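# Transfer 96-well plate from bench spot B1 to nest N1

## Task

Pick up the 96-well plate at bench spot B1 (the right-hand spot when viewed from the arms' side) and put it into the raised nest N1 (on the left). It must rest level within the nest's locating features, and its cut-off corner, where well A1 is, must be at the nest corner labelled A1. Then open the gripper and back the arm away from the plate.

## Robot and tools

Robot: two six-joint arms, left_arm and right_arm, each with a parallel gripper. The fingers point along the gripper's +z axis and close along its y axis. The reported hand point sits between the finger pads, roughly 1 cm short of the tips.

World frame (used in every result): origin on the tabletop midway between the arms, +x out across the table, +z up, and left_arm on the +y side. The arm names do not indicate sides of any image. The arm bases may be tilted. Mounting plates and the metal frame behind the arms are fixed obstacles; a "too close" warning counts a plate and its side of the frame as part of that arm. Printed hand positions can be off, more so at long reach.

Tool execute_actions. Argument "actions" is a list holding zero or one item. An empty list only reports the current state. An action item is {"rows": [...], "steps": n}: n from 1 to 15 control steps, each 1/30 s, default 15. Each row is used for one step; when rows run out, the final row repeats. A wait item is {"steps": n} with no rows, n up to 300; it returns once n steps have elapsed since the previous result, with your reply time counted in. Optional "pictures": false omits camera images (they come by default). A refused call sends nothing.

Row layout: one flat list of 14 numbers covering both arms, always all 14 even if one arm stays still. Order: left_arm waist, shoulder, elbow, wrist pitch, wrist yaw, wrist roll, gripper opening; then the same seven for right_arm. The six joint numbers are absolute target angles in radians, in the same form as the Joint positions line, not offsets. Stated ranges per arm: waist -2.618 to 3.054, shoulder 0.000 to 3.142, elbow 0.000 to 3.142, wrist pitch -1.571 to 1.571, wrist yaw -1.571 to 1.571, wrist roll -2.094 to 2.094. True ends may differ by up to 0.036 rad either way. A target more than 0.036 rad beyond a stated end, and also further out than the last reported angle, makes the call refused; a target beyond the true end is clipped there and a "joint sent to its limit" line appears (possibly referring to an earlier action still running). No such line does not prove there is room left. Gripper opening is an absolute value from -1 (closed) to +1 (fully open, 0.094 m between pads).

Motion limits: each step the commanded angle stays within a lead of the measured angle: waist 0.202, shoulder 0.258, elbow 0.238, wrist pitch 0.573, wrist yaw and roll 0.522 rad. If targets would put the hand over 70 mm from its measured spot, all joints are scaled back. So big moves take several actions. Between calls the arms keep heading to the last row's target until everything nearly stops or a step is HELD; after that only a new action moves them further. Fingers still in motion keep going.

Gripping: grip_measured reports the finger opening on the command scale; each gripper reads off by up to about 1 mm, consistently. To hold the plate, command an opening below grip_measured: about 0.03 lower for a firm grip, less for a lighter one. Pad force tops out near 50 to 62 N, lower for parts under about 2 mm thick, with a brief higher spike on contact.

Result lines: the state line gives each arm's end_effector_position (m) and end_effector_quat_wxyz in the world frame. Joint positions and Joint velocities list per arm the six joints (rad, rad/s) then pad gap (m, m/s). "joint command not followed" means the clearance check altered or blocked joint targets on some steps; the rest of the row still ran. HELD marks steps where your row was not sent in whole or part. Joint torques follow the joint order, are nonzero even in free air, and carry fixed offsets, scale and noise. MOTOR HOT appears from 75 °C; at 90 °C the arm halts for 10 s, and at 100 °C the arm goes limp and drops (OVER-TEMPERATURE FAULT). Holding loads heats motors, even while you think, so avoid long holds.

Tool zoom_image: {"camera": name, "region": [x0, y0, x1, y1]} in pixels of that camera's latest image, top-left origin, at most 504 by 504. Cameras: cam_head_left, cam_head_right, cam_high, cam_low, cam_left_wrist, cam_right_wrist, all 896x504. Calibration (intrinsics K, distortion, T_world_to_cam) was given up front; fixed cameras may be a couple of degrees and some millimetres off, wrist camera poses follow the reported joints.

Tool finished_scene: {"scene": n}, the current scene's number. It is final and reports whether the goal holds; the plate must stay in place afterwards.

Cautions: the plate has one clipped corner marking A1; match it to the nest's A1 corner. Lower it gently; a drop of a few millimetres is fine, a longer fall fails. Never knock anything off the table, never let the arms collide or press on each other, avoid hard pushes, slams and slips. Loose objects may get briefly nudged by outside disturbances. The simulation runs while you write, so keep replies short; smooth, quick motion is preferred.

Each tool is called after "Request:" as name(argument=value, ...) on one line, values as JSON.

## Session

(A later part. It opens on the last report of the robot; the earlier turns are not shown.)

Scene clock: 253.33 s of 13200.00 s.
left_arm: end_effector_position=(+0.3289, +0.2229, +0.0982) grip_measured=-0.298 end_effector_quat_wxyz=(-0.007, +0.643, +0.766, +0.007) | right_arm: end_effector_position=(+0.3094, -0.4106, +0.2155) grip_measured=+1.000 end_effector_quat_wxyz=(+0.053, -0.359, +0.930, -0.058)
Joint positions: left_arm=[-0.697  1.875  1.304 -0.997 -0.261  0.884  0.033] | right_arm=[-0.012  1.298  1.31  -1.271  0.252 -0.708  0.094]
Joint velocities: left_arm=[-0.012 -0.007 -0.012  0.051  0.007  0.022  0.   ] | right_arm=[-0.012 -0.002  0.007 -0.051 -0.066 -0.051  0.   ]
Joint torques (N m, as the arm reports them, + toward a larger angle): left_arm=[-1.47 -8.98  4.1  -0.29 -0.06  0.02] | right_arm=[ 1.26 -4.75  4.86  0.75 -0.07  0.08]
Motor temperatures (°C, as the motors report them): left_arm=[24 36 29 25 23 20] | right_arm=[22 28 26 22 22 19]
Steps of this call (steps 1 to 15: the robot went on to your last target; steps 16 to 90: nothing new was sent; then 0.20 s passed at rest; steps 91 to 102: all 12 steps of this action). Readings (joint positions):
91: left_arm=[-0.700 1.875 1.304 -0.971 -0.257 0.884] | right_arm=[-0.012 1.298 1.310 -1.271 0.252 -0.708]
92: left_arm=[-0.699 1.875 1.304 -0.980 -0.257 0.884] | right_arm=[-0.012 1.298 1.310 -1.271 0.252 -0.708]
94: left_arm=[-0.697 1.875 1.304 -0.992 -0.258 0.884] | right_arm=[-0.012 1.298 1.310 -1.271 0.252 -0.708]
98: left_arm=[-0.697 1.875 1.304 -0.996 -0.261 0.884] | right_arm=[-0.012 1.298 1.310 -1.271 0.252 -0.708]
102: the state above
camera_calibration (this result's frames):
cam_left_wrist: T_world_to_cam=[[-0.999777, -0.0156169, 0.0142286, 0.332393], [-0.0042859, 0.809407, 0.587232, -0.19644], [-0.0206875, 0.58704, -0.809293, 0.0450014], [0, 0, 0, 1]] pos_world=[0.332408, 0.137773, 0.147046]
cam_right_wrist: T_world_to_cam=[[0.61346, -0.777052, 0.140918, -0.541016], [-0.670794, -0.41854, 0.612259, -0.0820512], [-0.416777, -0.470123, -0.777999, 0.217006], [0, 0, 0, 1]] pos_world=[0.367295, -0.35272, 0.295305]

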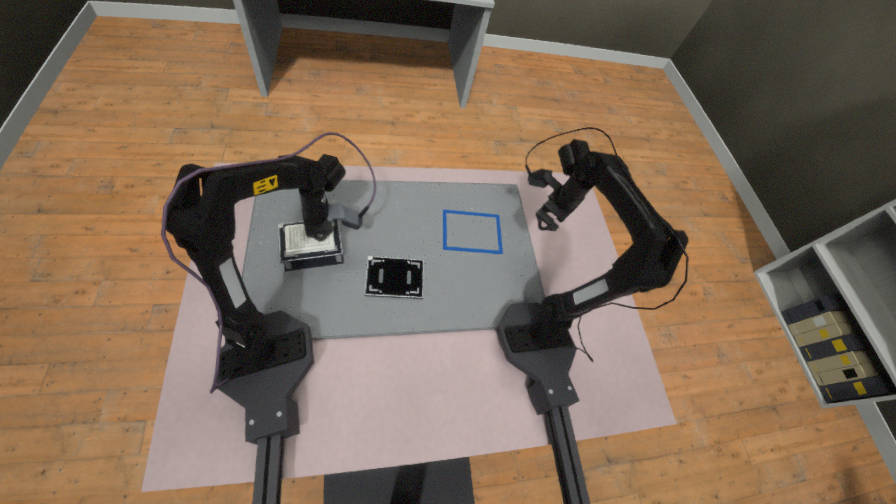

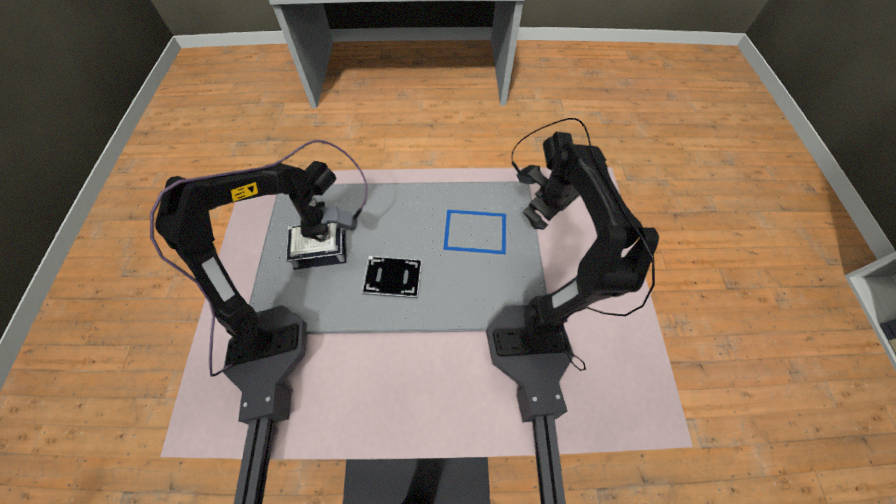

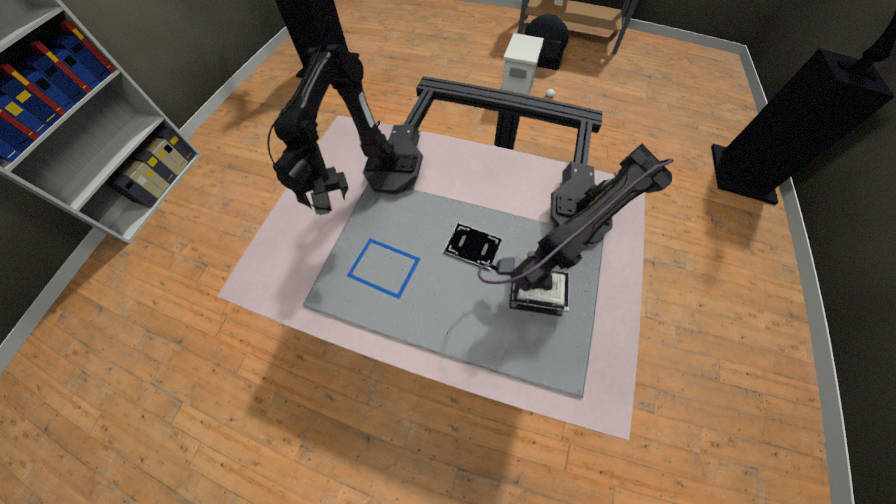

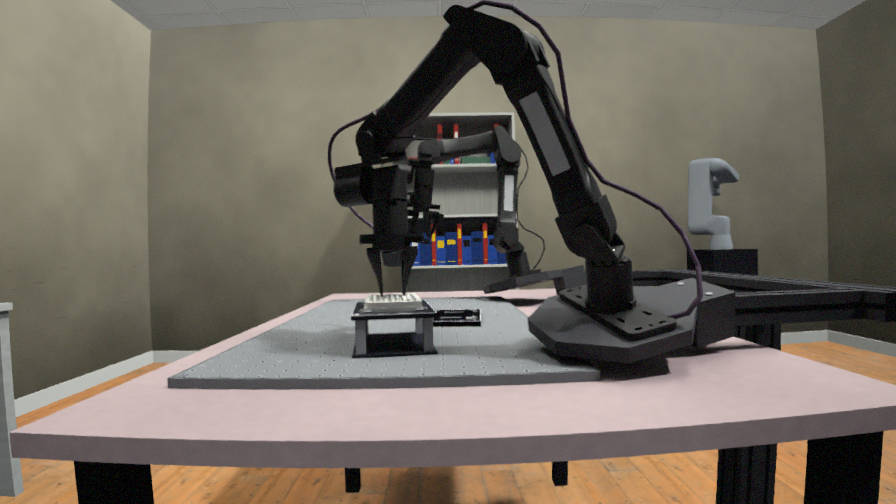

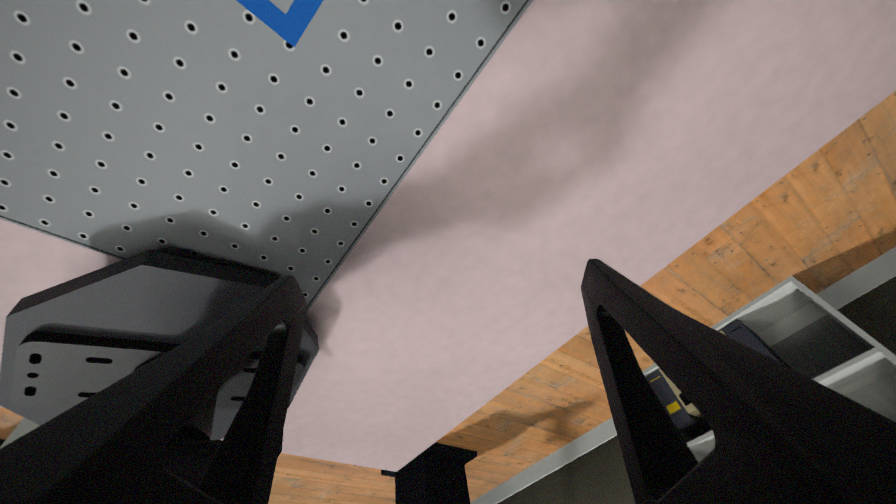

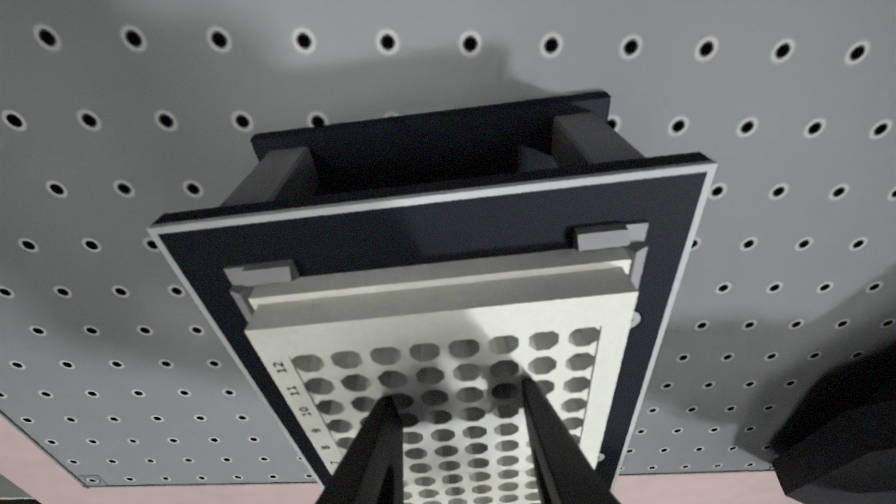

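Plate shifted within the play at constant height: it's seated (locators are low). Retreat.

Request:
execute_actions(actions=[{"rows":[[-0.697,1.85,1.31,-1.0,-0.26,0.885,-0.3,0,1.3,1.3,-1.25,0.24,-0.7,1],[-0.697,1.82,1.31,-1.0,-0.26,0.885,-0.3,0,1.3,1.3,-1.25,0.24,-0.7,1],[-0.697,1.78,1.31,-1.0,-0.26,0.885,-0.3,0,1.3,1.3,-1.25,0.24,-0.7,1],[-0.697,1.73,1.31,-1.02,-0.26,0.885,-0.3,0,1.3,1.3,-1.25,0.24,-0.7,1],[-0.68,1.67,1.31,-1.04,-0.26,0.885,-0.3,0,1.3,1.3,-1.25,0.24,-0.7,1],[-0.64,1.6,1.31,-1.06,-0.26,0.885,-0.3,0,1.3,1.3,-1.25,0.24,-0.7,1],[-0.58,1.53,1.31,-1.08,-0.26,0.885,-0.3,0,1.3,1.3,-1.25,0.24,-0.7,1],[-0.5,1.46,1.31,-1.1,-0.26,0.885,-0.3,0,1.3,1.3,-1.25,0.24,-0.7,1],[-0.42,1.4,1.31,-1.1,-0.26,0.885,-0.3,0,1.3,1.3,-1.25,0.24,-0.7,1],[-0.34,1.35,1.31,-1.1,-0.26,0.885,-0.3,0,1.3,1.3,-1.25,0.24,-0.7,1],[-0.27,1.32,1.31,-1.1,-0.26,0.885,-0.3,0,1.3,1.3,-1.25,0.24,-0.7,1],[-0.2,1.3,1.31,-1.1,-0.26,0.885,-0.3,0,1.3,1.3,-1.25,0.24,-0.7,1]],"steps":15}])

Request:
zoom_image(camera="cam_low", region=[345,280,440,325])

Scene clock: 263.43 s of 13200.00 s.
left_arm: end_effector_position=(+0.3525, +0.4090, +0.2350) grip_measured=-0.298 end_effector_quat_wxyz=(+0.162, +0.398, +0.897, +0.101) | right_arm: end_effector_position=(+0.3094, -0.4106, +0.2155) grip_measured=+1.000 end_effector_quat_wxyz=(+0.053, -0.359, +0.930, -0.058)
Joint positions: left_arm=[-0.244  1.317  1.304 -1.044 -0.267  0.884  0.033] | right_arm=[-0.012  1.298  1.31  -1.271  0.252 -0.708  0.094]
Joint velocities: left_arm=[ 1.624 -0.706  0.085 -0.11  -0.3    0.037 -0.001] | right_arm=[-0.007 -0.002 -0.007 -0.051 -0.022 -0.037  0.   ]
Joint torques (N m, as the arm reports them, + toward a larger angle): left_arm=[-5.84 -4.23  5.75  0.65  0.57  0.05] | right_arm=[ 1.39 -4.81  4.83  0.75 -0.08  0.07]
Motor temperatures (°C, as the motors report them): left_arm=[24 36 28 25 23 20] | right_arm=[22 28 26 22 22 19]
Steps of this call (steps 1 to 15: the robot went on to your last target; steps 16 to 90: nothing new was sent; then 6.60 s passed at rest; steps 91 to 105: all 15 steps of this action). Readings (joint positions):
91: left_arm=[-0.697 1.873 1.304 -0.996 -0.261 0.884] | right_arm=[-0.012 1.298 1.310 -1.271 0.252 -0.708]
92: left_arm=[-0.697 1.869 1.304 -0.996 -0.261 0.884] | right_arm=[-0.012 1.298 1.310 -1.271 0.252 -0.708]
94: left_arm=[-0.696 1.844 1.303 -0.997 -0.261 0.884] | right_arm=[-0.012 1.298 1.310 -1.271 0.252 -0.708]
98: left_arm=[-0.646 1.661 1.299 -1.021 -0.255 0.884] | right_arm=[-0.012 1.298 1.310 -1.271 0.252 -0.708]
105: the state above
camera_calibration (this result's frames):
cam_left_wrist: T_world_to_cam=[[-0.77712, -0.537146, -0.327961, 0.572282], [-0.629348, 0.665182, 0.401813, -0.104441], [0.00232128, 0.518659, -0.854978, 0.0775318], [0, 0, 0, 1]] pos_world=[0.378822, 0.336659, 0.29594]
cam_right_wrist: T_world_to_cam=[[0.61346, -0.777052, 0.140918, -0.541016], [-0.670794, -0.41854, 0.612259, -0.0820512], [-0.416777, -0.470123, -0.777999, 0.217006], [0, 0, 0, 1]] pos_world=[0.367295, -0.35272, 0.295305]

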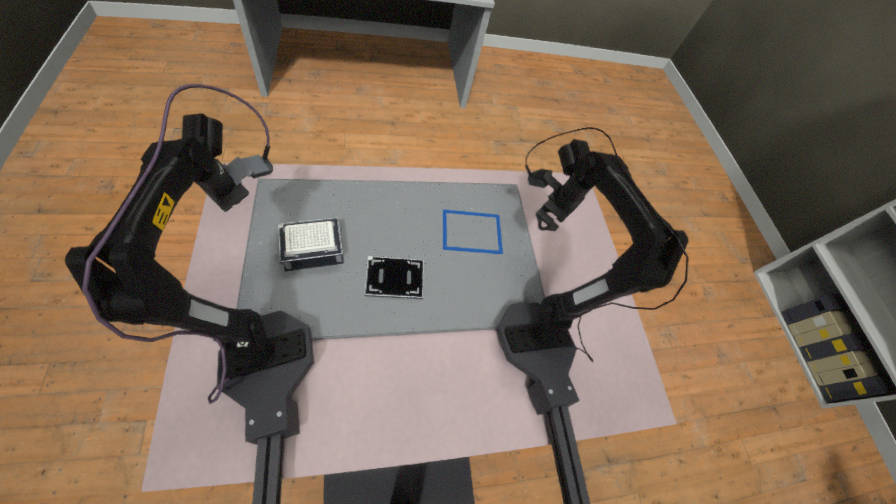

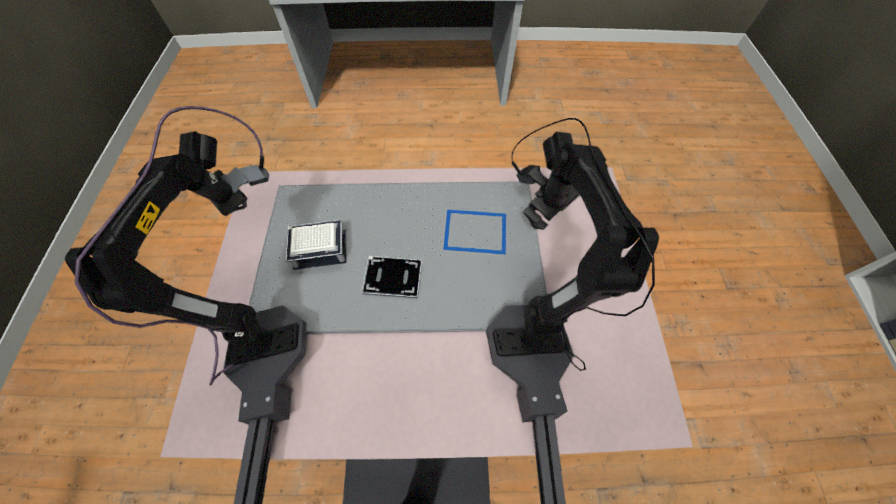

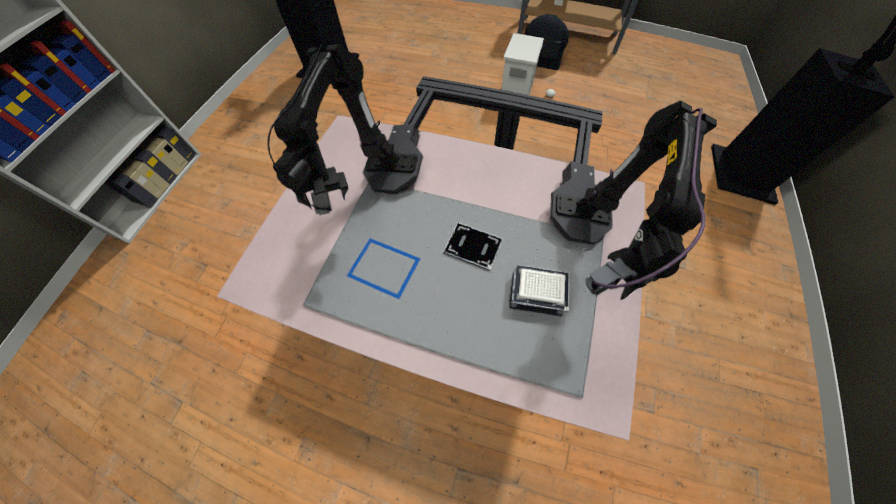

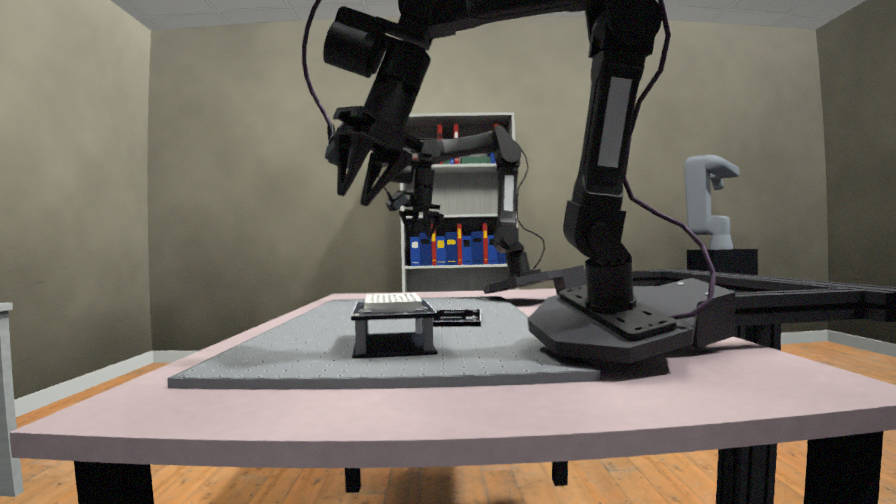

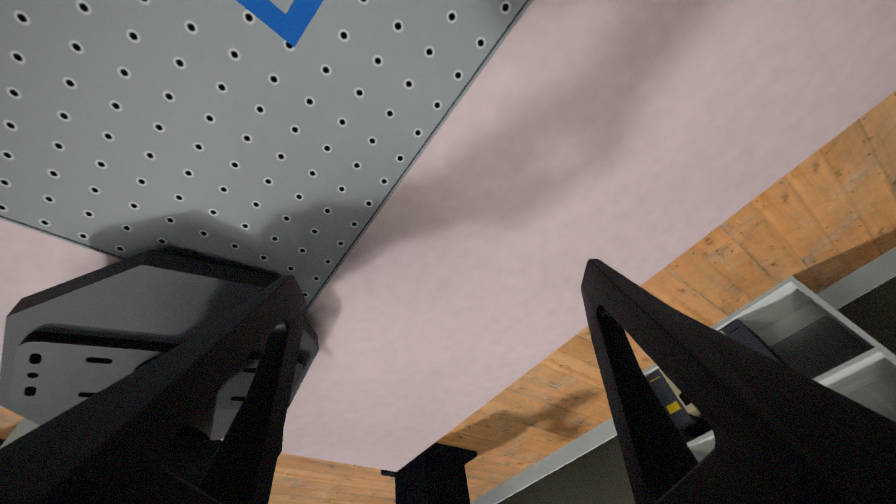

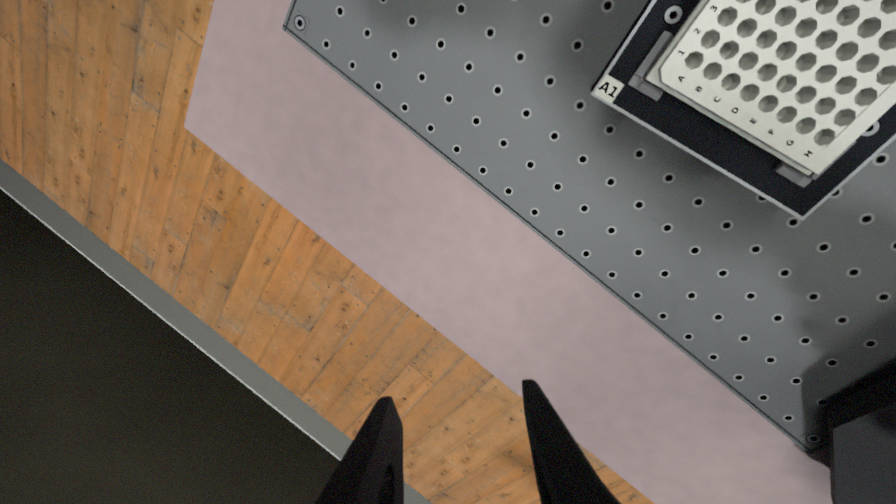

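Region (345, 280, 440, 325) of cam_low's 896x504 image, scaled by 5.305, with more detail than that image has; it fills the top 239 rows of this view, and the rest is white.

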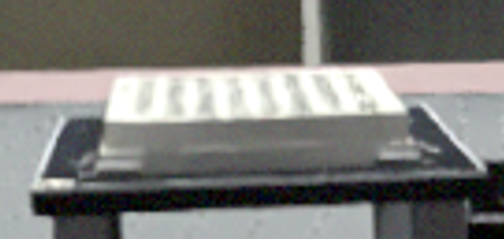

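Request:
finished_scene(scene=2)

The scene is finished: the task was done.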